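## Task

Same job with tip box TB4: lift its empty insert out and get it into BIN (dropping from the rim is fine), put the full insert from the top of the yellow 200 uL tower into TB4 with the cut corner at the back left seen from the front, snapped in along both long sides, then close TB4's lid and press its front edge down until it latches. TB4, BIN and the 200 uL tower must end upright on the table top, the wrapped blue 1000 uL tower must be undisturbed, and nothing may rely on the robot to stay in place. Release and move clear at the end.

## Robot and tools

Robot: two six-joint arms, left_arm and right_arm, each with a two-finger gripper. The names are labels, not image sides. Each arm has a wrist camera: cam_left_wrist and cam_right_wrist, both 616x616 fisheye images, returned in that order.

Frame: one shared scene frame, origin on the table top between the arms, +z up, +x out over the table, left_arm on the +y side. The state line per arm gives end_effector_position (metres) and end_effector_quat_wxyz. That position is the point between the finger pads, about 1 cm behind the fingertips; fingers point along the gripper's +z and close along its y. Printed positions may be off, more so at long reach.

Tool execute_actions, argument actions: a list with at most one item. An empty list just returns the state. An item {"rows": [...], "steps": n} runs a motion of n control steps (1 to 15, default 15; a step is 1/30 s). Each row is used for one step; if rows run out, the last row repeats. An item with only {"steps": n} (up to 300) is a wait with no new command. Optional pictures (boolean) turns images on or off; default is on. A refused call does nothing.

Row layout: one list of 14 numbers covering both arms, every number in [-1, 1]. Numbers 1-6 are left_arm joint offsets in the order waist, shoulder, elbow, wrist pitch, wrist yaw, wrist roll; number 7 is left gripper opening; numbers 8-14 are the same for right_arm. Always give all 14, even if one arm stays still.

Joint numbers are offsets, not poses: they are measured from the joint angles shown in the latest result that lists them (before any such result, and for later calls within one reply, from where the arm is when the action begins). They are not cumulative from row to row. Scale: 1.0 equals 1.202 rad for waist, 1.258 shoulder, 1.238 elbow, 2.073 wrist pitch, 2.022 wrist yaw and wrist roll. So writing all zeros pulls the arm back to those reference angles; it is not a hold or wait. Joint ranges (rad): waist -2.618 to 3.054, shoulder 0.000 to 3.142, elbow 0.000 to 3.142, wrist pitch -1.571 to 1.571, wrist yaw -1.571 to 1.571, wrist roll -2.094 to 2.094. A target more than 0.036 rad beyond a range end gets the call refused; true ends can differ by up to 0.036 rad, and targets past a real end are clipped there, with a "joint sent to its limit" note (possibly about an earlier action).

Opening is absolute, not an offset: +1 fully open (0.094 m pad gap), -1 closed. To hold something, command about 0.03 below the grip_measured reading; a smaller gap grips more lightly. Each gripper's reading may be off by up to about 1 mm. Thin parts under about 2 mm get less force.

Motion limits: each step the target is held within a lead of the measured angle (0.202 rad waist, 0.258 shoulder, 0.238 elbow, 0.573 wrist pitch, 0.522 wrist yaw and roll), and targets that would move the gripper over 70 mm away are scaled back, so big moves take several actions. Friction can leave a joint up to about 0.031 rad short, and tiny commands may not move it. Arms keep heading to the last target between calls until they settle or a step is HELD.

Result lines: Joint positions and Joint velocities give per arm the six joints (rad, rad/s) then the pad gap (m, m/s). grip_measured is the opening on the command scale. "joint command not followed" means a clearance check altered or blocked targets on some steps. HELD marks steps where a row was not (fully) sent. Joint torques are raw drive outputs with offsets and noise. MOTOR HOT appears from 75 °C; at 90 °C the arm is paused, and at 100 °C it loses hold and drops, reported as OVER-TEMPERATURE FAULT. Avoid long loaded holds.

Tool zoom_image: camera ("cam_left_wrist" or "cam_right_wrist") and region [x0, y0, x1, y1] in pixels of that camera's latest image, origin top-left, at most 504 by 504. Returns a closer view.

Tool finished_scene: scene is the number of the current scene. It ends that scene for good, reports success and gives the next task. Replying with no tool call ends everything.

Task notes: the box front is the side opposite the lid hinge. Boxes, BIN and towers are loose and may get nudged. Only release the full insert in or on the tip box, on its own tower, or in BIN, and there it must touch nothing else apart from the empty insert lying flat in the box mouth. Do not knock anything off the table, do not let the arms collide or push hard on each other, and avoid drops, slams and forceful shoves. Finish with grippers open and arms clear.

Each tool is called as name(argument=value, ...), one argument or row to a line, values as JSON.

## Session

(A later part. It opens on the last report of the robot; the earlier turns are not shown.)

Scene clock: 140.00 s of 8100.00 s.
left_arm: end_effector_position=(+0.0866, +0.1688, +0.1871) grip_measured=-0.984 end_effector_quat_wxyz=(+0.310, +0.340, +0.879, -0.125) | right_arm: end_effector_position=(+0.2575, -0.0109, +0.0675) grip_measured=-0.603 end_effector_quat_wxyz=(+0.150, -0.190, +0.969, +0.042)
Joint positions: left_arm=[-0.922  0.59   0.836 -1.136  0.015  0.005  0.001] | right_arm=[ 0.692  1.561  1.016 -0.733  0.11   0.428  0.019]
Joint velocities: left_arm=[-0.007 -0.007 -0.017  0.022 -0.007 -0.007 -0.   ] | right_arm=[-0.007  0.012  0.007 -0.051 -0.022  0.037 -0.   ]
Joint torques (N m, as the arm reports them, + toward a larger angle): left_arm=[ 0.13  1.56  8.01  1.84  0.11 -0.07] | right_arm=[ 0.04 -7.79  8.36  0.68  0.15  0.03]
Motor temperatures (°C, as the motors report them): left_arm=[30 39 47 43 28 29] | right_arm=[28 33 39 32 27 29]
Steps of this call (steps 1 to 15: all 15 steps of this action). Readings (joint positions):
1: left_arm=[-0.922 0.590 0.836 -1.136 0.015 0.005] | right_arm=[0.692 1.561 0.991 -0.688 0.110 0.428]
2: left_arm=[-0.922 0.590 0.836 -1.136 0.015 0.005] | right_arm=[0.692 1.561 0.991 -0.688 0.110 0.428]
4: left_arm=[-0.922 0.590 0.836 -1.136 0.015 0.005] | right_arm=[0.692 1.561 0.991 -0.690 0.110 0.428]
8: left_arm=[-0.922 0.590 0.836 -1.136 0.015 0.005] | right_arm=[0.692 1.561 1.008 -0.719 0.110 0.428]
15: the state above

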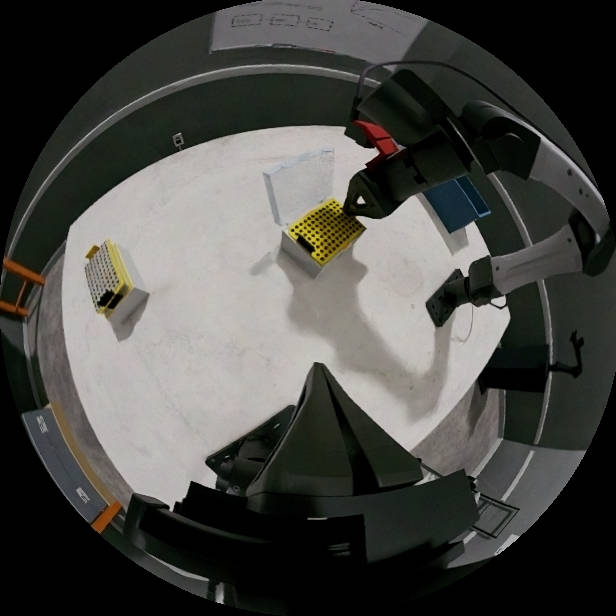

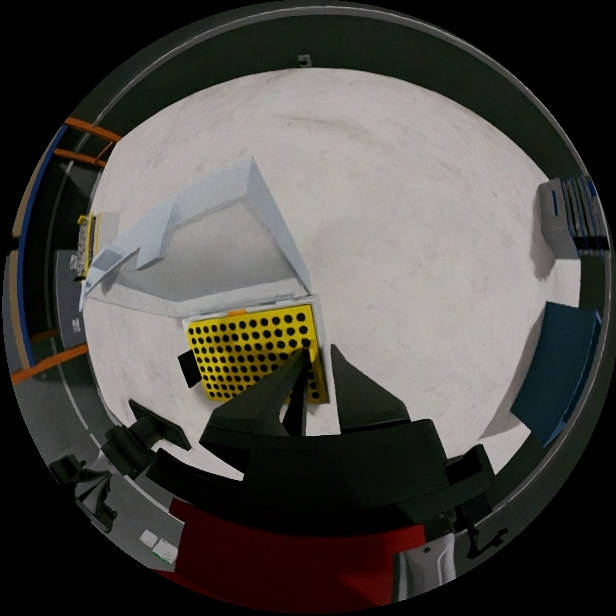

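execute_actions(
  actions=[
    {"rows":[[0,0,0,0,0,0,-1,0.012,-0.01,0.02,0.0,-0.01,-0.04,-0.6],[0,0,0,0,0,0,-1,0.018,-0.015,0.03,0.0,-0.02,-0.07,-0.6],[0,0,0,0,0,0,-1,0.018,-0.018,0.03,0.0,-0.03,-0.088,-0.6]],"steps":15},
  ],
)

zoom_image(
  camera="cam_right_wrist",
  region=[200, 270, 400, 430],
)

Scene clock: 145.93 s of 8100.00 s.
left_arm: end_effector_position=(+0.0866, +0.1688, +0.1871) grip_measured=-0.984 end_effector_quat_wxyz=(+0.310, +0.340, +0.879, -0.125) | right_arm: end_effector_position=(+0.2479, -0.0033, +0.0665) grip_measured=-0.603 end_effector_quat_wxyz=(+0.139, -0.279, +0.949, +0.049)
Joint positions: left_arm=[-0.922  0.59   0.836 -1.136  0.015  0.005  0.001] | right_arm=[ 0.704  1.561  1.016 -0.737  0.063  0.264  0.019]
Joint velocities: left_arm=[ 0.002 -0.002  0.007  0.022  0.037 -0.022 -0.001] | right_arm=[ 0.017  0.012 -0.012  0.007  0.022 -0.066  0.   ]
Joint torques (N m, as the arm reports them, + toward a larger angle): left_arm=[ 0.11  1.55  7.95  1.83  0.11 -0.07] | right_arm=[ 0.67 -7.77  9.08  0.84  0.   -0.07]
Motor temperatures (°C, as the motors report them): left_arm=[30 39 47 43 28 29] | right_arm=[28 34 39 31 27 29]
Steps of this call (steps 1 to 15: the robot went on to your last target; steps 16 to 90: nothing new was sent; then 2.43 s passed at rest; steps 91 to 105: all 15 steps of this action). Readings (joint positions):
91: left_arm=[-0.922 0.590 0.836 -1.136 0.015 0.005] | right_arm=[0.692 1.561 1.016 -0.737 0.109 0.418]
92: left_arm=[-0.922 0.590 0.836 -1.136 0.015 0.005] | right_arm=[0.693 1.561 1.016 -0.737 0.105 0.396]
94: left_arm=[-0.922 0.590 0.836 -1.136 0.015 0.005] | right_arm=[0.699 1.561 1.016 -0.737 0.090 0.347]
98: left_arm=[-0.922 0.590 0.836 -1.136 0.015 0.005] | right_arm=[0.704 1.561 1.016 -0.737 0.071 0.293]
105: the state above

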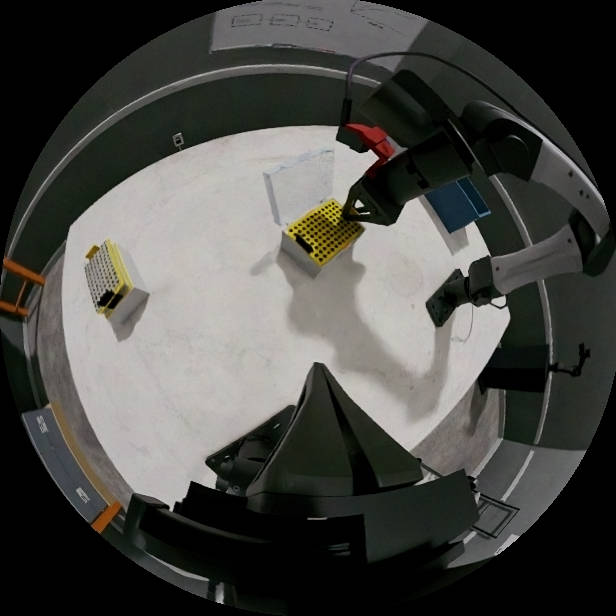

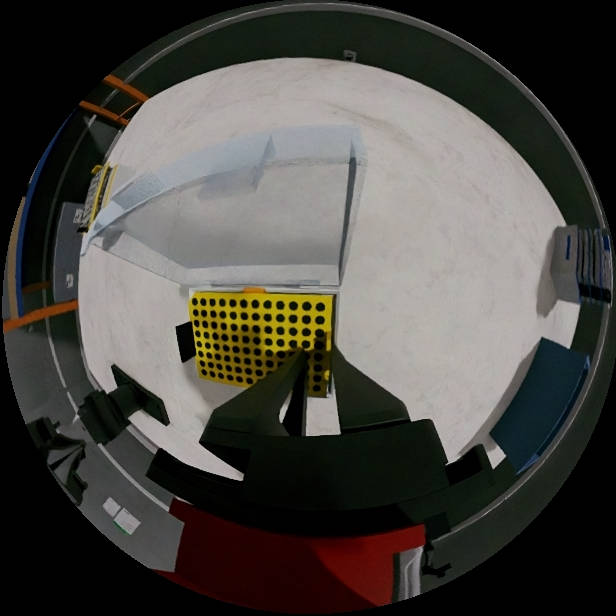

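Region (200, 270, 400, 430) of cam_right_wrist's 616x616 image, scaled by 2.520, with more detail than that image has; it fills the top 403 rows of this view, and the rest is white.

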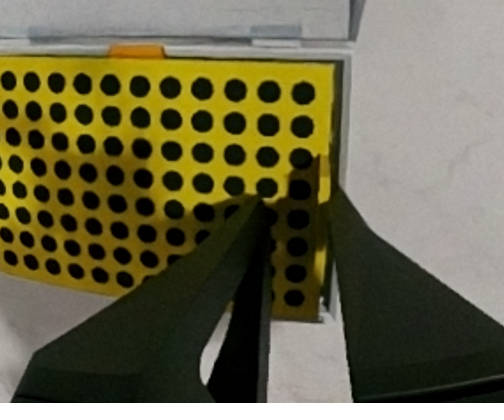

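execute_actions(
  actions=[
    {"rows":[[0,0,0,0,0,0,-1,-0.015,0,0.02,0.015,0,0.01,-0.6],[0,0,0,0,0,0,-1,-0.025,0,0.03,0.02,0,0.015,-0.65],[0,0,0,0,0,0,-1,-0.03,0,0.03,0.02,0,0.02,-0.7]],"steps":15},
  ],
)

zoom_image(
  camera="cam_right_wrist",
  region=[200, 270, 400, 430],
)

Scene clock: 153.53 s of 8100.00 s.
left_arm: end_effector_position=(+0.0866, +0.1688, +0.1871) grip_measured=-0.984 end_effector_quat_wxyz=(+0.310, +0.340, +0.879, -0.125) | right_arm: end_effector_position=(+0.2576, -0.0061, +0.0679) grip_measured=-0.697 end_effector_quat_wxyz=(+0.147, -0.249, +0.956, +0.055)
Joint positions: left_arm=[-0.922  0.59   0.836 -1.136  0.015  0.005  0.001] | right_arm=[ 0.676  1.561  1.016 -0.717  0.061  0.297  0.014]
Joint velocities: left_arm=[ 0.017  0.007 -0.007  0.051 -0.022 -0.007 -0.001] | right_arm=[-0.002 -0.017  0.022 -0.022  0.022  0.066  0.   ]
Joint torques (N m, as the arm reports them, + toward a larger angle): left_arm=[ 0.16  1.56  7.98  1.84  0.11 -0.06] | right_arm=[-0.54 -6.23  9.12  1.    0.14  0.07]
Motor temperatures (°C, as the motors report them): left_arm=[30 38 47 43 28 29] | right_arm=[28 34 40 32 27 29]
Steps of this call (steps 1 to 15: the robot went on to your last target; steps 16 to 90: nothing new was sent; then 4.10 s passed at rest; steps 91 to 105: all 15 steps of this action). Readings (joint positions):
91: left_arm=[-0.922 0.590 0.836 -1.136 0.015 0.005] | right_arm=[0.704 1.561 1.016 -0.737 0.061 0.259]
92: left_arm=[-0.922 0.590 0.836 -1.136 0.015 0.005] | right_arm=[0.701 1.561 1.016 -0.734 0.061 0.264]
94: left_arm=[-0.922 0.590 0.836 -1.136 0.015 0.005] | right_arm=[0.688 1.561 1.016 -0.728 0.061 0.276]
98: left_arm=[-0.922 0.590 0.836 -1.136 0.015 0.005] | right_arm=[0.676 1.561 1.016 -0.721 0.061 0.290]
105: the state above

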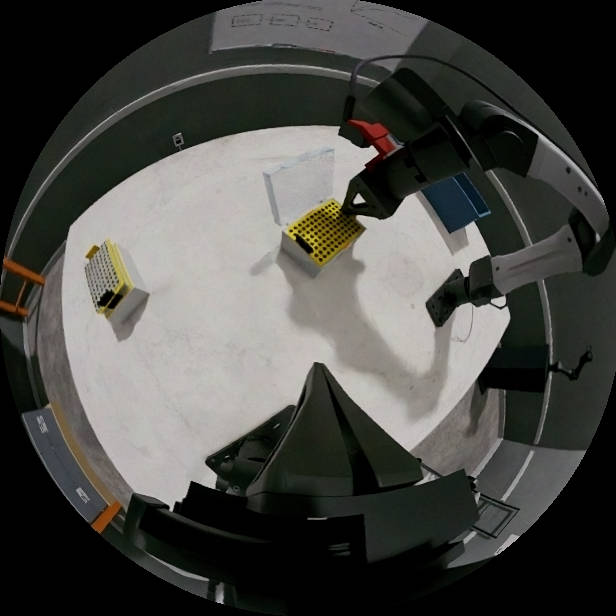

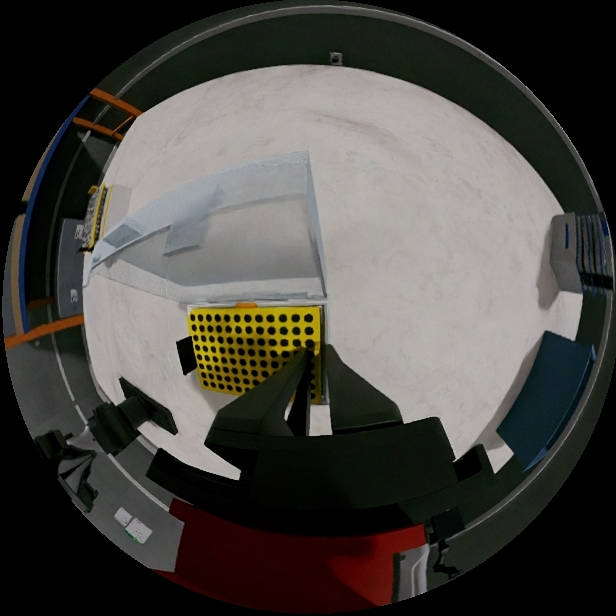

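Region (200, 270, 400, 430) of cam_right_wrist's 616x616 image, scaled by 2.520, with more detail than that image has; it fills the top 403 rows of this view, and the rest is white.

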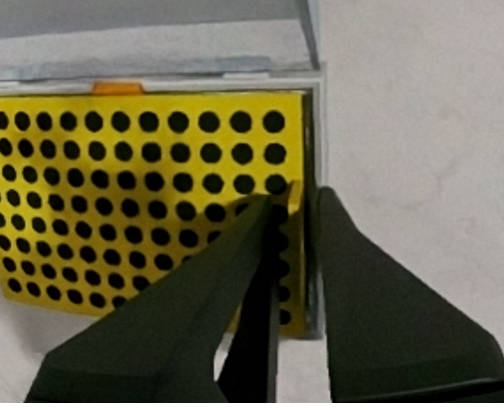

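Centered. Close and lift.

execute_actions(
  actions=[
    {"rows":[[0,0,0,0,0,0,-1,0,0,0.02,0,0,0,-0.8],[0,0,0,0,0,0,-1,0,0,0.02,0,0,0,-0.88],[0,0,0,0,0,0,-1,0,0,0.02,0,0,0,-0.94],[0,0,0,0,0,0,-1,0,0,0.02,0,0,0,-1],[0,0,0,0,0,0,-1,0,0,0.02,0,0,0,-1],[0,0,0,0,0,0,-1,0,0,0.02,0,0,0,-1],[0,0,0,0,0,0,-1,0,0,0.02,0,0,0,-1],[0,0,0,0,0,0,-1,0,-0.01,0.03,-0.01,0,0,-1],[0,0,0,0,0,0,-1,0,-0.014,0.038,-0.017,0,0,-1],[0,0,0,0,0,0,-1,0,-0.017,0.046,-0.024,0,0,-1],[0,0,0,0,0,0,-1,0,-0.02,0.054,-0.031,0,0,-1],[0,0,0,0,0,0,-1,0,-0.023,0.062,-0.038,0,0,-1],[0,0,0,0,0,0,-1,0,-0.026,0.07,-0.045,0,0,-1],[0,0,0,0,0,0,-1,0,-0.029,0.078,-0.052,0,0,-1],[0,0,0,0,0,0,-1,0,-0.032,0.086,-0.058,0,0,-1]],"steps":15},
  ],
  pictures=false,
)

execute_actions(
  actions=[
    {"steps":12},
  ],
)

zoom_image(
  camera="cam_left_wrist",
  region=[250, 130, 410, 290],
)

Scene clock: 164.93 s of 8100.00 s.
left_arm: end_effector_position=(+0.0866, +0.1688, +0.1871) grip_measured=-0.984 end_effector_quat_wxyz=(+0.310, +0.340, +0.879, -0.125) | right_arm: end_effector_position=(+0.2597, -0.0037, +0.0841) grip_measured=-0.961 end_effector_quat_wxyz=(+0.148, -0.248, +0.956, +0.057)
Joint positions: left_arm=[-0.922  0.59   0.836 -1.136  0.015  0.005  0.001] | right_arm=[ 0.676  1.552  1.073 -0.779  0.061  0.299  0.002]
Joint velocities: left_arm=[ 0.002 -0.007  0.012  0.051  0.037  0.007 -0.   ] | right_arm=[-0.002 -0.129  0.291 -0.374 -0.007 -0.022 -0.001]
Joint torques (N m, as the arm reports them, + toward a larger angle): left_arm=[ 0.16  1.56  7.98  1.83  0.12 -0.07] | right_arm=[-0.02 -7.93  8.81  0.82  0.13  0.01]
Motor temperatures (°C, as the motors report them): left_arm=[30 38 47 44 28 29] | right_arm=[28 34 41 32 27 29]
Steps of this call (steps 1 to 15: the robot went on to your last target; steps 16 to 90: nothing new was sent; then 7.90 s passed at rest; steps 91 to 105: all 15 steps of this action). Readings (joint positions):
91: left_arm=[-0.922 0.590 0.836 -1.136 0.015 0.005] | right_arm=[0.676 1.561 1.016 -0.717 0.061 0.298]
92: left_arm=[-0.922 0.590 0.836 -1.136 0.015 0.005] | right_arm=[0.676 1.561 1.016 -0.717 0.061 0.298]
94: left_arm=[-0.922 0.590 0.836 -1.136 0.015 0.005] | right_arm=[0.676 1.561 1.016 -0.717 0.061 0.299]
98: left_arm=[-0.922 0.590 0.836 -1.136 0.015 0.005] | right_arm=[0.676 1.561 1.018 -0.717 0.061 0.299]
105: the state above

Scene clock: 165.33 s of 8100.00 s.
left_arm: end_effector_position=(+0.0866, +0.1688, +0.1871) grip_measured=-0.984 end_effector_quat_wxyz=(+0.310, +0.340, +0.879, -0.125) | right_arm: end_effector_position=(+0.2578, -0.0056, +0.0948) grip_measured=-0.961 end_effector_quat_wxyz=(+0.148, -0.248, +0.956, +0.057)
Joint positions: left_arm=[-0.922  0.59   0.836 -1.136  0.015  0.005  0.001] | right_arm=[ 0.676  1.533  1.098 -0.822  0.061  0.299  0.002]
Joint velocities: left_arm=[-0.007 -0.007  0.002 -0.051 -0.037 -0.022 -0.001] | right_arm=[ 0.002 -0.007 -0.017  0.051  0.037 -0.022 -0.001]
Joint torques (N m, as the arm reports them, + toward a larger angle): left_arm=[ 0.12  1.54  7.95  1.83  0.13 -0.07] | right_arm=[-0.01 -6.99  8.32  0.71  0.13  0.01]
Motor temperatures (°C, as the motors report them): left_arm=[30 38 47 44 28 29] | right_arm=[28 34 41 32 27 29]
Steps of this call (steps 1 to 12: the robot went on to your last target). Readings (joint positions):
1: left_arm=[-0.922 0.590 0.836 -1.136 0.015 0.005] | right_arm=[0.676 1.547 1.082 -0.788 0.061 0.299]
2: left_arm=[-0.922 0.590 0.836 -1.136 0.015 0.005] | right_arm=[0.676 1.542 1.089 -0.794 0.061 0.299]
4: left_arm=[-0.922 0.590 0.836 -1.136 0.015 0.005] | right_arm=[0.676 1.535 1.096 -0.802 0.061 0.299]
8: left_arm=[-0.922 0.590 0.836 -1.136 0.015 0.005] | right_arm=[0.676 1.533 1.098 -0.815 0.061 0.299]
12: the state above

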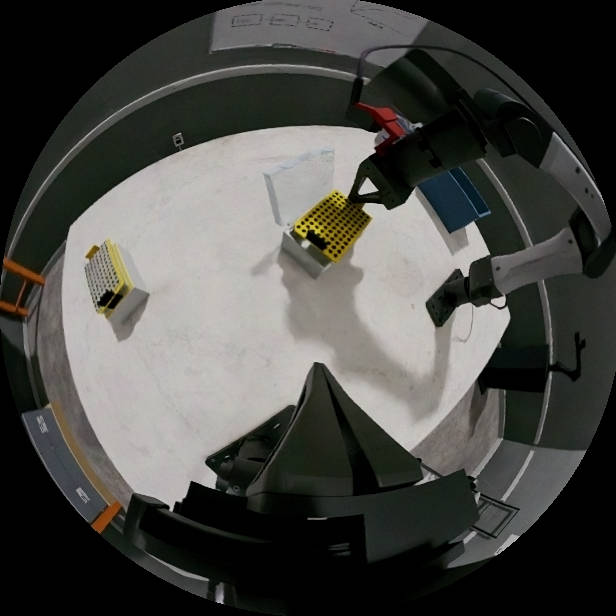

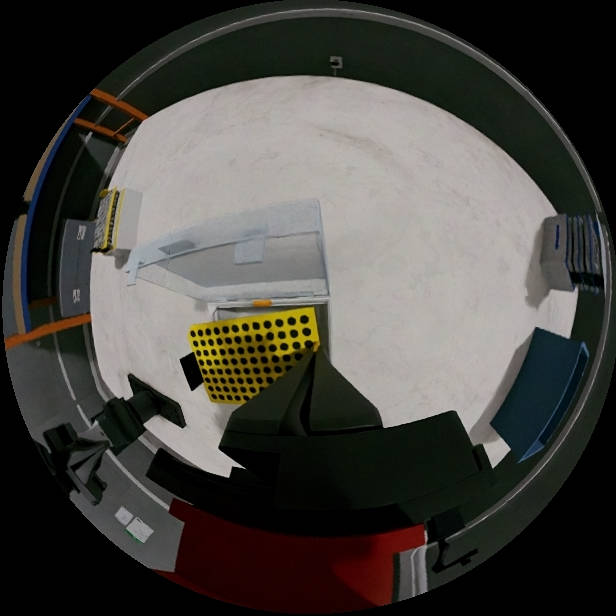

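Region (250, 130, 410, 290) of cam_left_wrist's 616x616 image, scaled by 3.150, with more detail than that image has.

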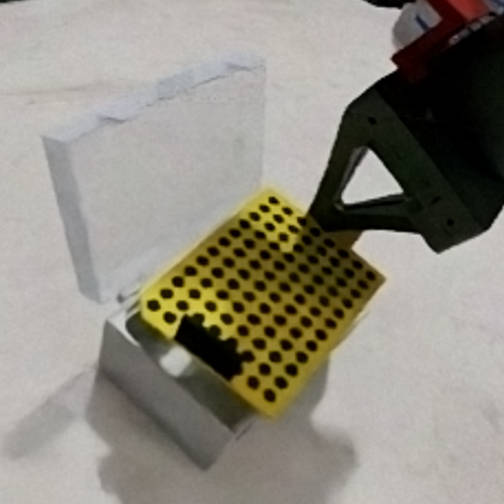

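execute_actions(
  actions=[
    {"rows":[[0,0,0,0,0,0,-1,0,-0.02,0.03,-0.02,0,0,-1],[0,0,0,0,0,0,-1,0,-0.03,0.04,-0.032,0,0,-1],[0,0,0,0,0,0,-1,0,-0.04,0.05,-0.044,0,0,-1],[0,0,0,0,0,0,-1,0,-0.05,0.06,-0.056,0,0,-1],[0,0,0,0,0,0,-1,0,-0.06,0.07,-0.068,0,0,-1],[0,0,0,0,0,0,-1,0,-0.07,0.08,-0.08,0,0,-1],[0,0,0,0,0,0,-1,0,-0.08,0.09,-0.092,0,0,-1],[0,0,0,0,0,0,-1,0,-0.09,0.1,-0.104,0,0,-1],[0,0,0,0,0,0,-1,0,-0.1,0.108,-0.116,0,0,-1],[0,0,0,0,0,0,-1,0,-0.11,0.116,-0.128,0,0,-1],[0,0,0,0,0,0,-1,0,-0.12,0.124,-0.14,0,0,-1],[0,0,0,0,0,0,-1,0,-0.13,0.132,-0.15,0,0,-1],[0,0,0,0,0,0,-1,0,-0.14,0.14,-0.16,0,0,-1],[0,0,0,0,0,0,-1,0,-0.15,0.145,-0.168,0,0,-1]],"steps":15},
  ],
  pictures=false,
)

execute_actions(
  actions=[
    {"rows":[[0,0,0,0,0,0,-1,-0.02,-0.01,0.02,-0.02,0,0,-1],[0,0,0,0,0,0,-1,-0.04,-0.01,0.02,-0.02,0,0,-1],[0,0,0,0,0,0,-1,-0.065,-0.01,0.02,-0.02,0,0,-1],[0,0,0,0,0,0,-1,-0.09,-0.01,0.02,-0.02,0,0,-1],[0,0,0,0,0,0,-1,-0.115,-0.01,0.02,-0.02,0,0,-1],[0,0,0,0,0,0,-1,-0.14,-0.01,0.02,-0.02,0,0,-1],[0,0,0,0,0,0,-1,-0.165,-0.01,0.02,-0.02,0,0,-1],[0,0,0,0,0,0,-1,-0.19,-0.01,0.02,-0.02,0,0,-1],[0,0,0,0,0,0,-1,-0.215,-0.01,0.02,-0.02,0,0,-1],[0,0,0,0,0,0,-1,-0.24,-0.01,0.02,-0.02,0,0,-1],[0,0,0,0,0,0,-1,-0.265,-0.01,0.02,-0.02,0,0,-1],[0,0,0,0,0,0,-1,-0.29,-0.01,0.02,-0.02,0,0,-1],[0,0,0,0,0,0,-1,-0.315,-0.01,0.02,-0.02,0,0,-1],[0,0,0,0,0,0,-1,-0.34,-0.01,0.02,-0.02,0,0,-1],[0,0,0,0,0,0,-1,-0.365,-0.01,0.02,-0.02,0,0,-1]],"steps":15},
  ],
  pictures=false,
)

execute_actions(
  actions=[
    {"rows":[[0,0,0,0,0,0,-1,-0.05,0,0.02,0,0,0,-1],[0,0,0,0,0,0,-1,-0.075,0,0.02,0,0,0,-1],[0,0,0,0,0,0,-1,-0.1,0,0.02,0,0,0,-1],[0,0,0,0,0,0,-1,-0.125,0,0.02,0,0,0,-1],[0,0,0,0,0,0,-1,-0.15,0,0.02,0,0,0,-1],[0,0,0,0,0,0,-1,-0.175,0,0.02,0,0,0,-1],[0,0,0,0,0,0,-1,-0.2,0,0.02,0,0,0,-1],[0,0,0,0,0,0,-1,-0.225,0,0.02,0,0,0,-1],[0,0,0,0,0,0,-1,-0.25,0,0.02,0,0,0,-1],[0,0,0,0,0,0,-1,-0.275,0,0.02,0,0,0,-1],[0,0,0,0,0,0,-1,-0.3,0,0.02,0,0,0,-1],[0,0,0,0,0,0,-1,-0.32,0,0.02,0,0,0,-1],[0,0,0,0,0,0,-1,-0.335,0,0.02,0,0,0,-1],[0,0,0,0,0,0,-1,-0.345,0,0.02,0,0,0,-1],[0,0,0,0,0,0,-1,-0.35,0,0.02,0,0,0,-1]],"steps":15},
  ],
)

Scene clock: 210.57 s of 8100.00 s.
left_arm: end_effector_position=(+0.0866, +0.1688, +0.1871) grip_measured=-0.984 end_effector_quat_wxyz=(+0.310, +0.340, +0.879, -0.125) | right_arm: end_effector_position=(+0.2386, -0.0261, +0.1724) grip_measured=-0.961 end_effector_quat_wxyz=(+0.170, -0.246, +0.952, +0.071)
Joint positions: left_arm=[-0.922  0.59   0.836 -1.136  0.015  0.005  0.001] | right_arm=[ 0.676  1.368  1.245 -1.083  0.061  0.299  0.002]
Joint velocities: left_arm=[ 0.002 -0.002  0.002  0.022  0.066 -0.007 -0.001] | right_arm=[-0.007 -0.315  0.178 -0.491  0.007  0.051 -0.   ]
Joint torques (N m, as the arm reports them, + toward a larger angle): left_arm=[ 0.1   1.56  7.99  1.83  0.11 -0.07] | right_arm=[-0.04 -4.92  8.35  0.8   0.11  0.03]
Motor temperatures (°C, as the motors report them): left_arm=[30 37 47 44 28 29] | right_arm=[28 34 43 31 27 29]
Steps of this call (steps 1 to 30: the robot went on to your last target; steps 31 to 100: nothing new was sent; then 41.40 s passed at rest; steps 101 to 115: all 15 steps of this action). Readings (joint positions):
101: left_arm=[-0.922 0.590 0.836 -1.136 0.015 0.005] | right_arm=[0.676 1.533 1.098 -0.828 0.061 0.299]
102: left_arm=[-0.922 0.590 0.836 -1.136 0.015 0.005] | right_arm=[0.676 1.532 1.100 -0.836 0.061 0.299]
104: left_arm=[-0.922 0.590 0.836 -1.136 0.015 0.005] | right_arm=[0.676 1.522 1.114 -0.866 0.061 0.299]
108: left_arm=[-0.922 0.590 0.836 -1.136 0.015 0.005] | right_arm=[0.676 1.469 1.166 -0.940 0.061 0.299]
115: the state above

Scene clock: 211.07 s of 8100.00 s.
left_arm: end_effector_position=(+0.0866, +0.1688, +0.1871) grip_measured=-0.984 end_effector_quat_wxyz=(+0.310, +0.340, +0.879, -0.125) | right_arm: end_effector_position=(+0.2974, -0.1238, +0.1757) grip_measured=-0.961 end_effector_quat_wxyz=(+0.177, -0.063, +0.982, +0.037)
Joint positions: left_arm=[-0.922  0.59   0.836 -1.136  0.015  0.005  0.001] | right_arm=[ 0.297  1.354  1.251 -1.109  0.059  0.299  0.002]
Joint velocities: left_arm=[ 0.002 -0.022 -0.007 -0.037 -0.007 -0.007 -0.001] | right_arm=[-0.852 -0.017 -0.007 -0.022  0.022  0.022 -0.   ]
Joint torques (N m, as the arm reports them, + toward a larger angle): left_arm=[ 0.15  1.56  7.94  1.84  0.11 -0.07] | right_arm=[-0.54 -4.66  8.07  0.74  0.16  0.04]
Motor temperatures (°C, as the motors report them): left_arm=[30 37 47 44 28 29] | right_arm=[28 34 43 31 27 29]
Steps of this call (steps 1 to 15: all 15 steps of this action). Readings (joint positions):
1: left_arm=[-0.922 0.590 0.836 -1.136 0.015 0.005] | right_arm=[0.675 1.359 1.249 -1.094 0.061 0.299]
2: left_arm=[-0.922 0.590 0.836 -1.136 0.015 0.005] | right_arm=[0.668 1.354 1.251 -1.098 0.060 0.299]
4: left_arm=[-0.922 0.590 0.836 -1.136 0.015 0.005] | right_arm=[0.631 1.354 1.251 -1.102 0.058 0.299]
8: left_arm=[-0.922 0.590 0.836 -1.136 0.015 0.005] | right_arm=[0.509 1.354 1.251 -1.107 0.058 0.299]
15: the state above

Scene clock: 211.57 s of 8100.00 s.
left_arm: end_effector_position=(+0.0866, +0.1688, +0.1871) grip_measured=-0.984 end_effector_quat_wxyz=(+0.310, +0.340, +0.879, -0.125) | right_arm: end_effector_position=(+0.3214, -0.2393, +0.1757) grip_measured=-0.961 end_effector_quat_wxyz=(+0.181, +0.132, +0.975, +0.001)
Joint positions: left_arm=[-0.922  0.59   0.836 -1.136  0.015  0.005  0.001] | right_arm=[-0.1    1.354  1.251 -1.109  0.059  0.299  0.002]
Joint velocities: left_arm=[ 0.002 -0.007 -0.002 -0.037  0.022 -0.007 -0.   ] | right_arm=[-0.422 -0.002 -0.002 -0.022  0.037 -0.022 -0.   ]
Joint torques (N m, as the arm reports them, + toward a larger angle): left_arm=[ 0.14  1.56  7.98  1.83  0.12 -0.06] | right_arm=[ 0.01 -4.6   8.47  0.91  0.16  0.02]
Motor temperatures (°C, as the motors report them): left_arm=[30 37 47 44 28 29] | right_arm=[28 34 43 31 27 29]
Steps of this call (steps 1 to 15: all 15 steps of this action). Readings (joint positions):
1: left_arm=[-0.922 0.590 0.836 -1.136 0.015 0.005] | right_arm=[0.271 1.354 1.251 -1.109 0.059 0.299]
2: left_arm=[-0.922 0.590 0.836 -1.136 0.015 0.005] | right_arm=[0.249 1.354 1.251 -1.109 0.060 0.299]
4: left_arm=[-0.922 0.590 0.836 -1.136 0.015 0.005] | right_arm=[0.204 1.354 1.251 -1.109 0.059 0.299]
8: left_arm=[-0.922 0.590 0.836 -1.136 0.015 0.005] | right_arm=[0.088 1.354 1.251 -1.109 0.058 0.299]
15: the state above

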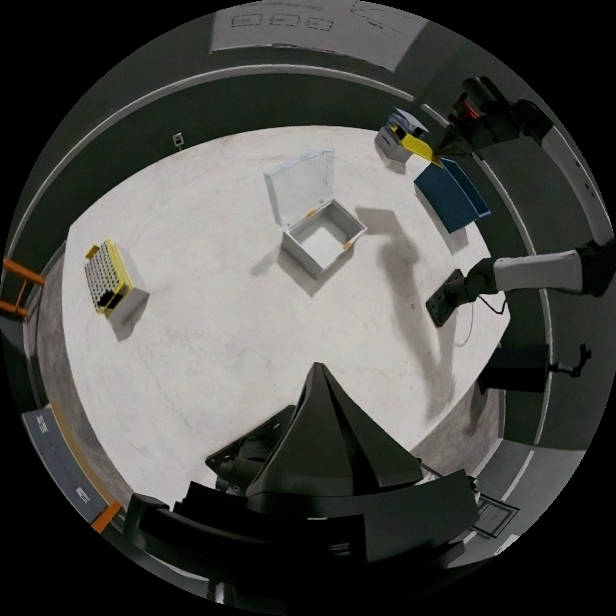

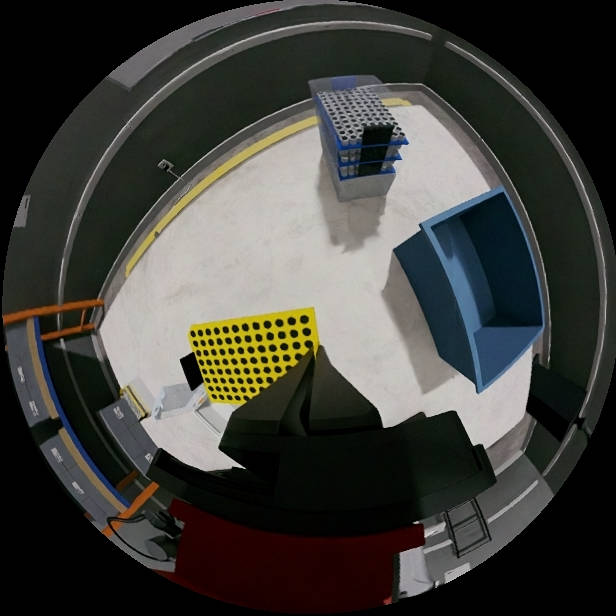

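execute_actions(
  actions=[],
)

Scene clock: 212.97 s of 8100.00 s.
left_arm: end_effector_position=(+0.0866, +0.1688, +0.1871) grip_measured=-0.984 end_effector_quat_wxyz=(+0.310, +0.340, +0.879, -0.125) | right_arm: end_effector_position=(+0.3214, -0.2445, +0.1757) grip_measured=-0.961 end_effector_quat_wxyz=(+0.181, +0.140, +0.973, -0.000)
Joint positions: left_arm=[-0.922  0.59   0.836 -1.136  0.015  0.005  0.001] | right_arm=[-0.117  1.354  1.251 -1.109  0.059  0.299  0.002]
Joint velocities: left_arm=[-0.012 -0.012 -0.012 -0.037  0.007  0.022  0.001] | right_arm=[-0.017  0.012 -0.027 -0.007  0.007  0.022 -0.   ]
Joint torques (N m, as the arm reports them, + toward a larger angle): left_arm=[ 0.12  1.58  7.97  1.85  0.12 -0.07] | right_arm=[-0.45 -4.62  8.46  0.91  0.12  0.02]
Motor temperatures (°C, as the motors report them): left_arm=[30 37 47 45 28 29] | right_arm=[28 34 43 32 27 29]
Steps of this call (steps 1 to 30: the robot went on to your last target; steps 31 to 42: nothing new was sent). Readings (joint positions):
1: left_arm=[-0.922 0.590 0.836 -1.136 0.015 0.005] | right_arm=[-0.111 1.354 1.251 -1.109 0.059 0.299]
2: left_arm=[-0.922 0.590 0.836 -1.136 0.015 0.005] | right_arm=[-0.116 1.354 1.251 -1.109 0.059 0.299]
4: left_arm=[-0.922 0.590 0.836 -1.136 0.015 0.005] | right_arm=[-0.117 1.354 1.251 -1.109 0.059 0.299]
8: left_arm=[-0.922 0.590 0.836 -1.136 0.015 0.005] | right_arm=[-0.117 1.354 1.251 -1.109 0.059 0.299]
42: the state above
All arms were judged still, so your last target was given up. Only a new action makes them travel on or press farther. Fingers that are still opening or closing keep moving.

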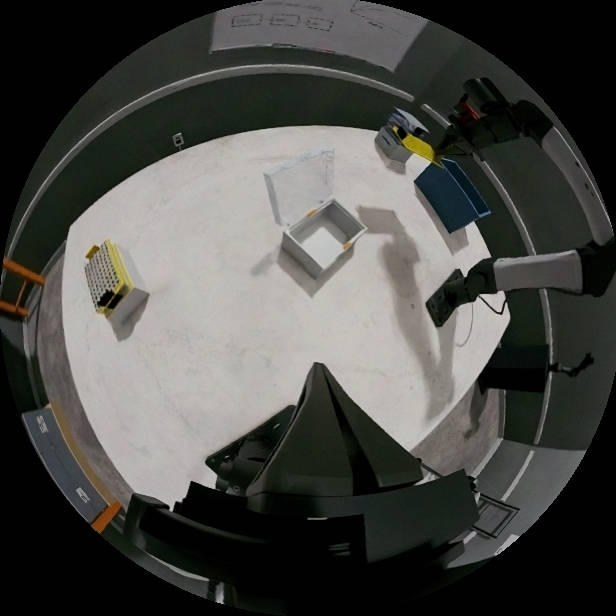

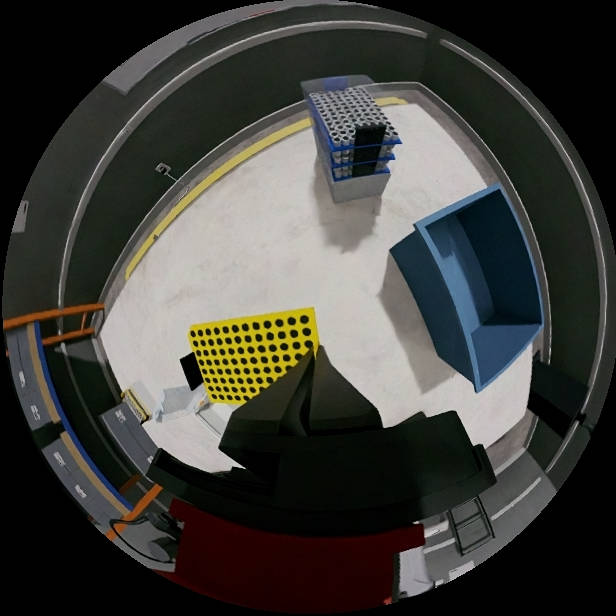

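execute_actions(
  actions=[
    {"rows":[[0,0,0,0,0,0,-1,-0.02,0,0.02,0,0,0,-1],[0,0,0,0,0,0,-1,-0.04,0,0.02,0,0,0,-1],[0,0,0,0,0,0,-1,-0.065,0,0.02,0,0,0,-1],[0,0,0,0,0,0,-1,-0.09,0,0.02,0,0,0,-1],[0,0,0,0,0,0,-1,-0.115,0,0.02,0,0,0,-1],[0,0,0,0,0,0,-1,-0.14,0,0.02,0,0,0,-1],[0,0,0,0,0,0,-1,-0.165,0,0.02,0,0,0,-1],[0,0,0,0,0,0,-1,-0.19,0,0.02,0,0,0,-1],[0,0,0,0,0,0,-1,-0.215,0,0.02,0,0,0,-1],[0,0,0,0,0,0,-1,-0.24,0,0.02,0,0,0,-1],[0,0,0,0,0,0,-1,-0.265,0,0.02,0,0,0,-1],[0,0,0,0,0,0,-1,-0.29,0,0.02,0,0,0,-1],[0,0,0,0,0,0,-1,-0.31,0,0.02,0,0,0,-1],[0,0,0,0,0,0,-1,-0.325,0,0.02,0,0,0,-1],[0,0,0,0,0,0,-1,-0.335,0,0.02,0,0,0,-1]],"steps":15},
  ],
  pictures=false,
)

execute_actions(
  actions=[
    {"steps":10},
  ],
)

Scene clock: 231.67 s of 8100.00 s.
left_arm: end_effector_position=(+0.0866, +0.1688, +0.1871) grip_measured=-0.984 end_effector_quat_wxyz=(+0.310, +0.340, +0.879, -0.125) | right_arm: end_effector_position=(+0.3003, -0.3517, +0.1757) grip_measured=-0.961 end_effector_quat_wxyz=(+0.177, +0.316, +0.931, -0.033)
Joint positions: left_arm=[-0.922  0.59   0.836 -1.136  0.015  0.005  0.001] | right_arm=[-0.485  1.354  1.251 -1.109  0.058  0.299  0.002]
Joint velocities: left_arm=[-0.007 -0.002  0.007  0.037 -0.051  0.037  0.   ] | right_arm=[-0.574 -0.002  0.002 -0.007  0.007  0.007  0.001]
Joint torques (N m, as the arm reports them, + toward a larger angle): left_arm=[ 0.13  1.56  7.95  1.84  0.12 -0.07] | right_arm=[-0.11 -4.63  8.43  0.88  0.09  0.03]
Motor temperatures (°C, as the motors report them): left_arm=[30 36 47 45 28 29] | right_arm=[28 33 44 32 27 29]
Steps of this call (steps 1 to 90: nothing new was sent; then 15.20 s passed at rest; steps 91 to 105: all 15 steps of this action). Readings (joint positions):
91: left_arm=[-0.922 0.590 0.836 -1.136 0.015 0.005] | right_arm=[-0.119 1.354 1.251 -1.109 0.059 0.299]
92: left_arm=[-0.922 0.590 0.836 -1.136 0.015 0.005] | right_arm=[-0.125 1.354 1.251 -1.109 0.058 0.299]
94: left_arm=[-0.922 0.590 0.836 -1.136 0.015 0.005] | right_arm=[-0.162 1.354 1.251 -1.109 0.057 0.299]
98: left_arm=[-0.922 0.590 0.836 -1.136 0.015 0.005] | right_arm=[-0.284 1.354 1.251 -1.109 0.057 0.299]
105: the state above

Scene clock: 232.00 s of 8100.00 s.
left_arm: end_effector_position=(+0.0866, +0.1688, +0.1871) grip_measured=-0.984 end_effector_quat_wxyz=(+0.310, +0.340, +0.879, -0.125) | right_arm: end_effector_position=(+0.2968, -0.3600, +0.1757) grip_measured=-0.961 end_effector_quat_wxyz=(+0.177, +0.330, +0.927, -0.036)
Joint positions: left_arm=[-0.922  0.59   0.836 -1.136  0.015  0.005  0.001] | right_arm=[-0.514  1.354  1.251 -1.109  0.059  0.299  0.002]
Joint velocities: left_arm=[-0.012 -0.012  0.007 -0.051  0.022  0.007 -0.001] | right_arm=[ 0.012  0.017  0.002 -0.007 -0.037 -0.007  0.   ]
Joint torques (N m, as the arm reports them, + toward a larger angle): left_arm=[ 0.12  1.57  7.99  1.84  0.12 -0.08] | right_arm=[-0.49 -4.62  8.42  0.9   0.1   0.03]
Motor temperatures (°C, as the motors report them): left_arm=[30 36 47 45 28 29] | right_arm=[28 33 44 32 27 29]
Steps of this call (steps 1 to 10: the robot went on to your last target). Readings (joint positions):
1: left_arm=[-0.922 0.590 0.836 -1.136 0.015 0.005] | right_arm=[-0.501 1.354 1.251 -1.109 0.059 0.299]
2: left_arm=[-0.922 0.590 0.836 -1.136 0.015 0.005] | right_arm=[-0.510 1.354 1.251 -1.109 0.059 0.299]
4: left_arm=[-0.922 0.590 0.836 -1.136 0.015 0.005] | right_arm=[-0.514 1.354 1.251 -1.109 0.059 0.299]
8: left_arm=[-0.922 0.590 0.836 -1.136 0.015 0.005] | right_arm=[-0.514 1.354 1.251 -1.109 0.059 0.299]
10: the state above

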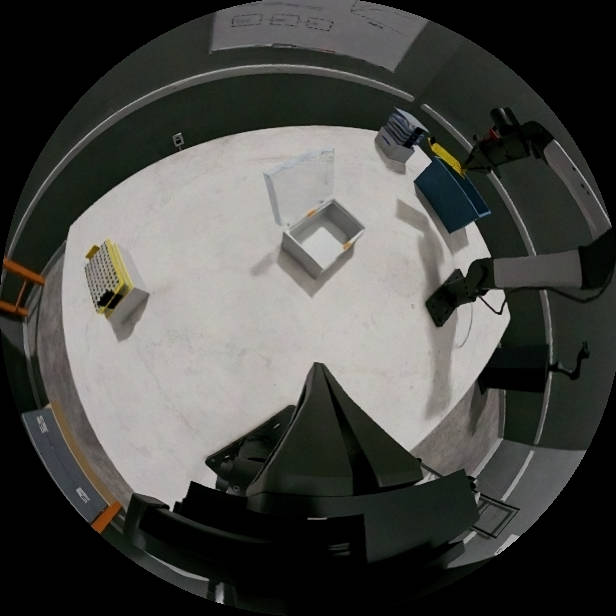

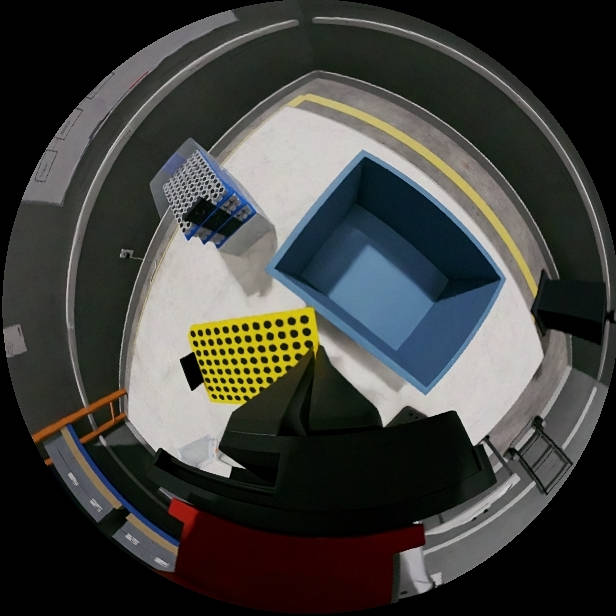

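execute_actions(
  actions=[
    {"rows":[[0,0,0,0,0,0,-1,-0.02,0.008,0.03,0,0,0.01,-1],[0,0,0,0,0,0,-1,-0.045,0.016,0.037,0,0,0.02,-1],[0,0,0,0,0,0,-1,-0.075,0.024,0.044,0,0,0.03,-1],[0,0,0,0,0,0,-1,-0.105,0.032,0.051,0,0,0.04,-1],[0,0,0,0,0,0,-1,-0.135,0.04,0.058,0,0,0.05,-1],[0,0,0,0,0,0,-1,-0.165,0.048,0.065,0,0,0.06,-1],[0,0,0,0,0,0,-1,-0.195,0.056,0.072,0,0,0.07,-1],[0,0,0,0,0,0,-1,-0.225,0.064,0.079,0,0,0.08,-1],[0,0,0,0,0,0,-1,-0.255,0.072,0.086,0,0,0.09,-1],[0,0,0,0,0,0,-1,-0.285,0.08,0.093,0,0,0.1,-1],[0,0,0,0,0,0,-1,-0.315,0.088,0.1,0,0,0.11,-1],[0,0,0,0,0,0,-1,-0.345,0.096,0.107,0,0,0.12,-1],[0,0,0,0,0,0,-1,-0.37,0.104,0.114,0,0,0.13,-1],[0,0,0,0,0,0,-1,-0.39,0.11,0.12,0,0,0.135,-1],[0,0,0,0,0,0,-1,-0.405,0.115,0.122,0,0,0.137,-1]],"steps":15},
  ],
  pictures=false,
)

execute_actions(
  actions=[
    {"steps":12},
  ],
)

Scene clock: 257.07 s of 8100.00 s.
left_arm: end_effector_position=(+0.0866, +0.1688, +0.1871) grip_measured=-0.984 end_effector_quat_wxyz=(+0.310, +0.340, +0.879, -0.125) | right_arm: end_effector_position=(+0.2402, -0.4873, +0.1764) grip_measured=-0.961 end_effector_quat_wxyz=(+0.164, +0.609, +0.774, -0.054)
Joint positions: left_arm=[-0.922  0.59   0.836 -1.136  0.015  0.005  0.001] | right_arm=[-0.955  1.479  1.363 -1.111  0.058  0.507  0.002]
Joint velocities: left_arm=[-0.007  0.012 -0.007 -0.022  0.007 -0.022  0.001] | right_arm=[-0.789  0.242  0.198 -0.007  0.022  0.344 -0.001]
Joint torques (N m, as the arm reports them, + toward a larger angle): left_arm=[ 0.15  1.54  7.99  1.84  0.12 -0.06] | right_arm=[-0.02 -5.32  8.64  0.87  0.14  0.11]
Motor temperatures (°C, as the motors report them): left_arm=[30 36 47 45 28 29] | right_arm=[28 32 44 32 27 29]
Steps of this call (steps 1 to 30: the robot went on to your last target; steps 31 to 100: nothing new was sent; then 21.23 s passed at rest; steps 101 to 115: all 15 steps of this action). Readings (joint positions):
101: left_arm=[-0.922 0.590 0.836 -1.136 0.015 0.005] | right_arm=[-0.516 1.354 1.251 -1.109 0.059 0.300]
102: left_arm=[-0.922 0.590 0.836 -1.136 0.015 0.005] | right_arm=[-0.523 1.355 1.253 -1.110 0.058 0.305]
104: left_arm=[-0.922 0.590 0.836 -1.136 0.015 0.005] | right_arm=[-0.567 1.365 1.267 -1.111 0.056 0.323]
108: left_arm=[-0.922 0.590 0.836 -1.136 0.015 0.005] | right_arm=[-0.712 1.404 1.307 -1.111 0.056 0.382]
115: the state above

Scene clock: 257.47 s of 8100.00 s.
left_arm: end_effector_position=(+0.0866, +0.1688, +0.1871) grip_measured=-0.984 end_effector_quat_wxyz=(+0.310, +0.340, +0.879, -0.125) | right_arm: end_effector_position=(+0.2303, -0.4988, +0.1748) grip_measured=-0.961 end_effector_quat_wxyz=(+0.162, +0.648, +0.742, -0.054)
Joint positions: left_arm=[-0.922  0.59   0.836 -1.136  0.015  0.005  0.001] | right_arm=[-0.999  1.492  1.37  -1.111  0.061  0.565  0.002]
Joint velocities: left_arm=[-0.012 -0.012  0.012  0.007  0.037 -0.022  0.   ] | right_arm=[ 0.007 -0.017 -0.002 -0.037 -0.007  0.081 -0.   ]
Joint torques (N m, as the arm reports them, + toward a larger angle): left_arm=[ 0.11  1.54  7.93  1.85  0.11 -0.06] | right_arm=[-0.1  -5.34  8.93  0.89  0.08  0.13]
Motor temperatures (°C, as the motors report them): left_arm=[30 36 47 45 28 29] | right_arm=[28 32 44 32 27 29]
Steps of this call (steps 1 to 12: the robot went on to your last target). Readings (joint positions):
1: left_arm=[-0.922 0.590 0.836 -1.136 0.015 0.005] | right_arm=[-0.978 1.485 1.368 -1.111 0.059 0.520]
2: left_arm=[-0.922 0.590 0.836 -1.136 0.015 0.005] | right_arm=[-0.992 1.490 1.370 -1.111 0.061 0.531]
4: left_arm=[-0.922 0.590 0.836 -1.136 0.015 0.005] | right_arm=[-0.999 1.492 1.370 -1.111 0.061 0.545]
8: left_arm=[-0.922 0.590 0.836 -1.136 0.015 0.005] | right_arm=[-0.999 1.492 1.370 -1.111 0.061 0.560]
12: the state above

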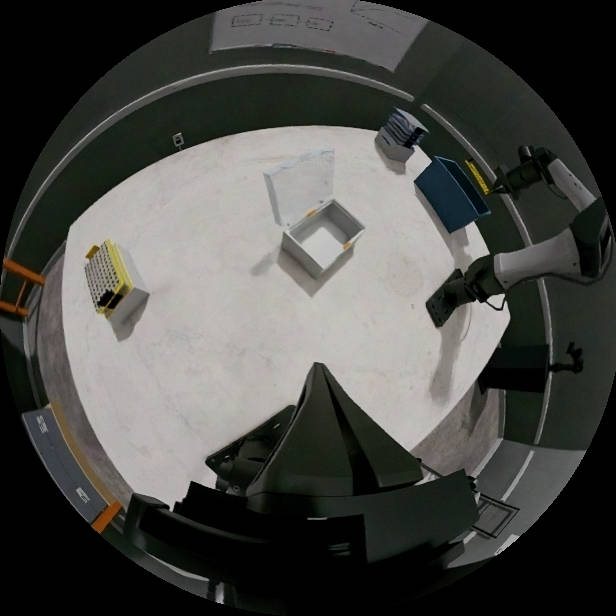

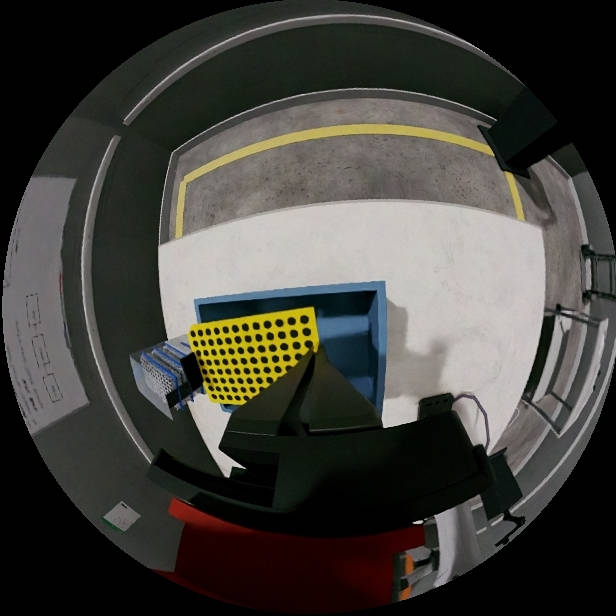

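execute_actions(
  actions=[
    {"rows":[[0,0,0,0,0,0,-1,0,-0.015,-0.01,0,0,0,-1],[0,0,0,0,0,0,-1,0,-0.025,-0.02,0,0,0,-1],[0,0,0,0,0,0,-1,0,-0.035,-0.03,0,0,0,-1],[0,0,0,0,0,0,-1,0,-0.045,-0.04,0,0,0,-1],[0,0,0,0,0,0,-1,0,-0.055,-0.05,0,0,0,-1],[0,0,0,0,0,0,-1,0,-0.065,-0.06,0,0,0,-1],[0,0,0,0,0,0,-1,0,-0.075,-0.07,0,0,0,-1],[0,0,0,0,0,0,-1,0,-0.085,-0.08,0,0,0,-1],[0,0,0,0,0,0,-1,0,-0.095,-0.09,0,0,0,-1],[0,0,0,0,0,0,-1,0,-0.105,-0.1,0,0,0,-1],[0,0,0,0,0,0,-1,0,-0.115,-0.105,0,0,0,-1],[0,0,0,0,0,0,-1,0,-0.12,-0.108,0,0,0,-1]],"steps":15},
  ],
)

Scene clock: 267.90 s of 8100.00 s.
left_arm: end_effector_position=(+0.0866, +0.1688, +0.1871) grip_measured=-0.984 end_effector_quat_wxyz=(+0.310, +0.340, +0.879, -0.125) | right_arm: end_effector_position=(+0.2100, -0.4753, +0.1774) grip_measured=-0.961 end_effector_quat_wxyz=(+0.173, +0.648, +0.739, -0.056)
Joint positions: left_arm=[-0.922  0.59   0.836 -1.136  0.015  0.005  0.001] | right_arm=[-0.999  1.356  1.258 -1.112  0.061  0.57   0.002]
Joint velocities: left_arm=[-0.027 -0.002 -0.002  0.051 -0.007 -0.066 -0.   ] | right_arm=[-0.007 -0.071  0.002 -0.051  0.022  0.022 -0.001]
Joint torques (N m, as the arm reports them, + toward a larger angle): left_arm=[ 0.1   1.58  7.95  1.84  0.11 -0.07] | right_arm=[ 0.01 -5.44  4.79  0.92  0.13 -0.01]
Motor temperatures (°C, as the motors report them): left_arm=[30 36 48 45 28 29] | right_arm=[28 33 44 32 27 29]
Steps of this call (steps 1 to 30: the robot went on to your last target; steps 31 to 100: nothing new was sent; then 6.60 s passed at rest; steps 101 to 115: all 15 steps of this action). Readings (joint positions):
101: left_arm=[-0.922 0.590 0.836 -1.136 0.015 0.005] | right_arm=[-0.999 1.492 1.370 -1.111 0.061 0.570]
102: left_arm=[-0.922 0.590 0.836 -1.136 0.015 0.005] | right_arm=[-0.999 1.491 1.370 -1.111 0.061 0.570]
104: left_arm=[-0.922 0.590 0.836 -1.136 0.015 0.005] | right_arm=[-0.999 1.480 1.360 -1.110 0.061 0.570]
108: left_arm=[-0.922 0.590 0.836 -1.136 0.015 0.005] | right_arm=[-0.999 1.427 1.312 -1.110 0.061 0.570]
115: the state above

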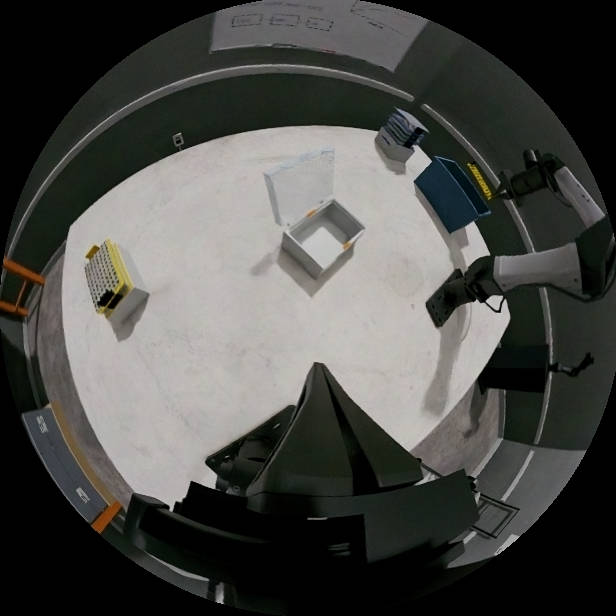

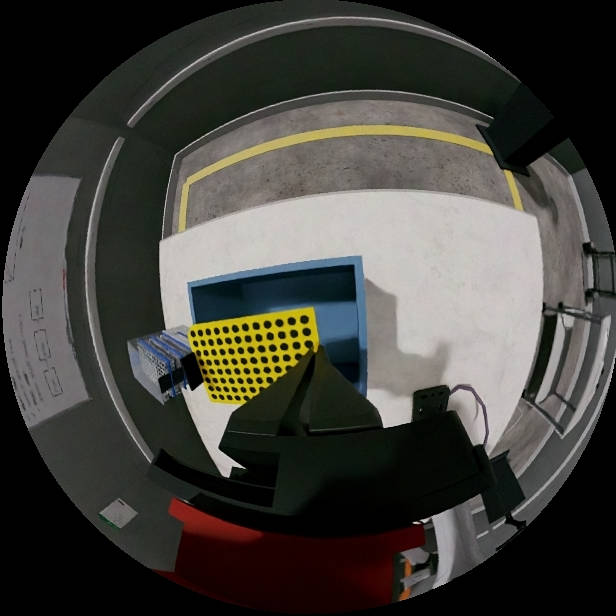

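execute_actions(
  actions=[
    {"rows":[[0,0,0,0,0,0,-1,0,0,-0.02,0.015,0,0,-1],[0,0,0,0,0,0,-1,0,0,-0.03,0.022,0,0,-1],[0,0,0,0,0,0,-1,0,0,-0.04,0.029,0,0,-1],[0,0,0,0,0,0,-1,0,0,-0.05,0.036,0,0,-1],[0,0,0,0,0,0,-1,0,0,-0.06,0.043,0,0,-1],[0,0,0,0,0,0,-1,0,0,-0.07,0.05,0,0,-1],[0,0,0,0,0,0,-1,0,0,-0.08,0.056,0,0,-1],[0,0,0,0,0,0,-1,0,0,-0.09,0.062,0,0,-1],[0,0,0,0,0,0,-1,0,0,-0.1,0.068,0,0,-1],[0,0,0,0,0,0,-1,0,0,-0.11,0.074,0,0,-1],[0,0,0,0,0,0,-1,0,0,-0.12,0.08,0,0,-1],[0,0,0,0,0,0,-1,0,0,-0.13,0.082,0,0,-1],[0,0,0,0,0,0,-1,0,0,-0.14,0.084,0,0,-1]],"steps":15},
  ],
)

Scene clock: 277.57 s of 8100.00 s.
left_arm: end_effector_position=(+0.0866, +0.1688, +0.1871) grip_measured=-0.984 end_effector_quat_wxyz=(+0.310, +0.340, +0.879, -0.125) | right_arm: end_effector_position=(+0.2080, -0.4729, +0.1380) grip_measured=-0.961 end_effector_quat_wxyz=(+0.162, +0.649, +0.741, -0.054)
Joint positions: left_arm=[-0.922  0.59   0.836 -1.136  0.015  0.005  0.001] | right_arm=[-0.999  1.355  1.108 -0.987  0.061  0.57   0.002]
Joint velocities: left_arm=[-0.007 -0.012 -0.007  0.022  0.022 -0.095 -0.001] | right_arm=[-0.027 -0.007 -0.193  0.11  -0.007 -0.022 -0.   ]
Joint torques (N m, as the arm reports them, + toward a larger angle): left_arm=[ 0.15  1.6   7.94  1.85  0.12 -0.07] | right_arm=[ 0.01 -4.63  5.84  1.17  0.13  0.02]
Motor temperatures (°C, as the motors report them): left_arm=[30 36 48 45 28 29] | right_arm=[28 33 43 32 27 29]
Steps of this call (steps 1 to 15: the robot went on to your last target; steps 16 to 90: nothing new was sent; then 6.17 s passed at rest; steps 91 to 105: all 15 steps of this action). Readings (joint positions):
91: left_arm=[-0.922 0.590 0.836 -1.136 0.015 0.005] | right_arm=[-0.999 1.355 1.258 -1.112 0.061 0.570]
92: left_arm=[-0.922 0.590 0.836 -1.136 0.015 0.005] | right_arm=[-0.999 1.355 1.256 -1.108 0.061 0.570]
94: left_arm=[-0.922 0.590 0.836 -1.136 0.015 0.005] | right_arm=[-0.999 1.355 1.242 -1.091 0.061 0.570]
98: left_arm=[-0.922 0.590 0.836 -1.136 0.015 0.005] | right_arm=[-0.999 1.355 1.189 -1.051 0.061 0.570]
105: the state above

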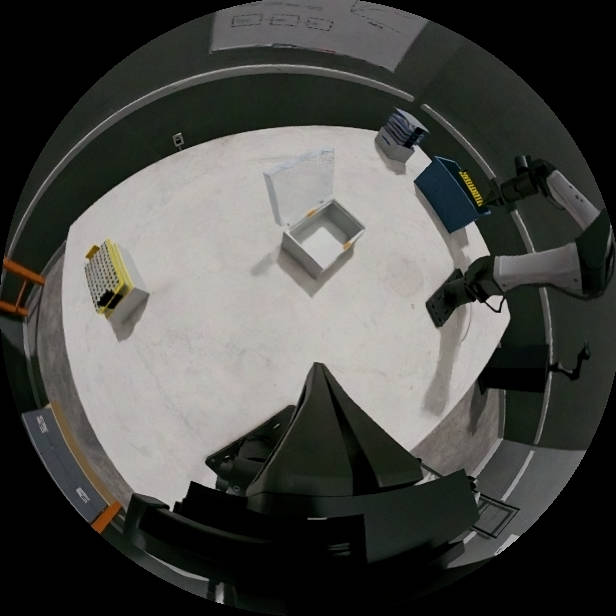

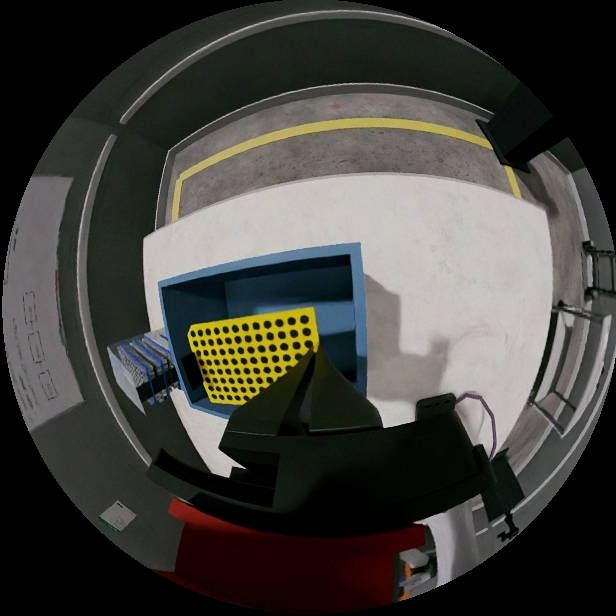

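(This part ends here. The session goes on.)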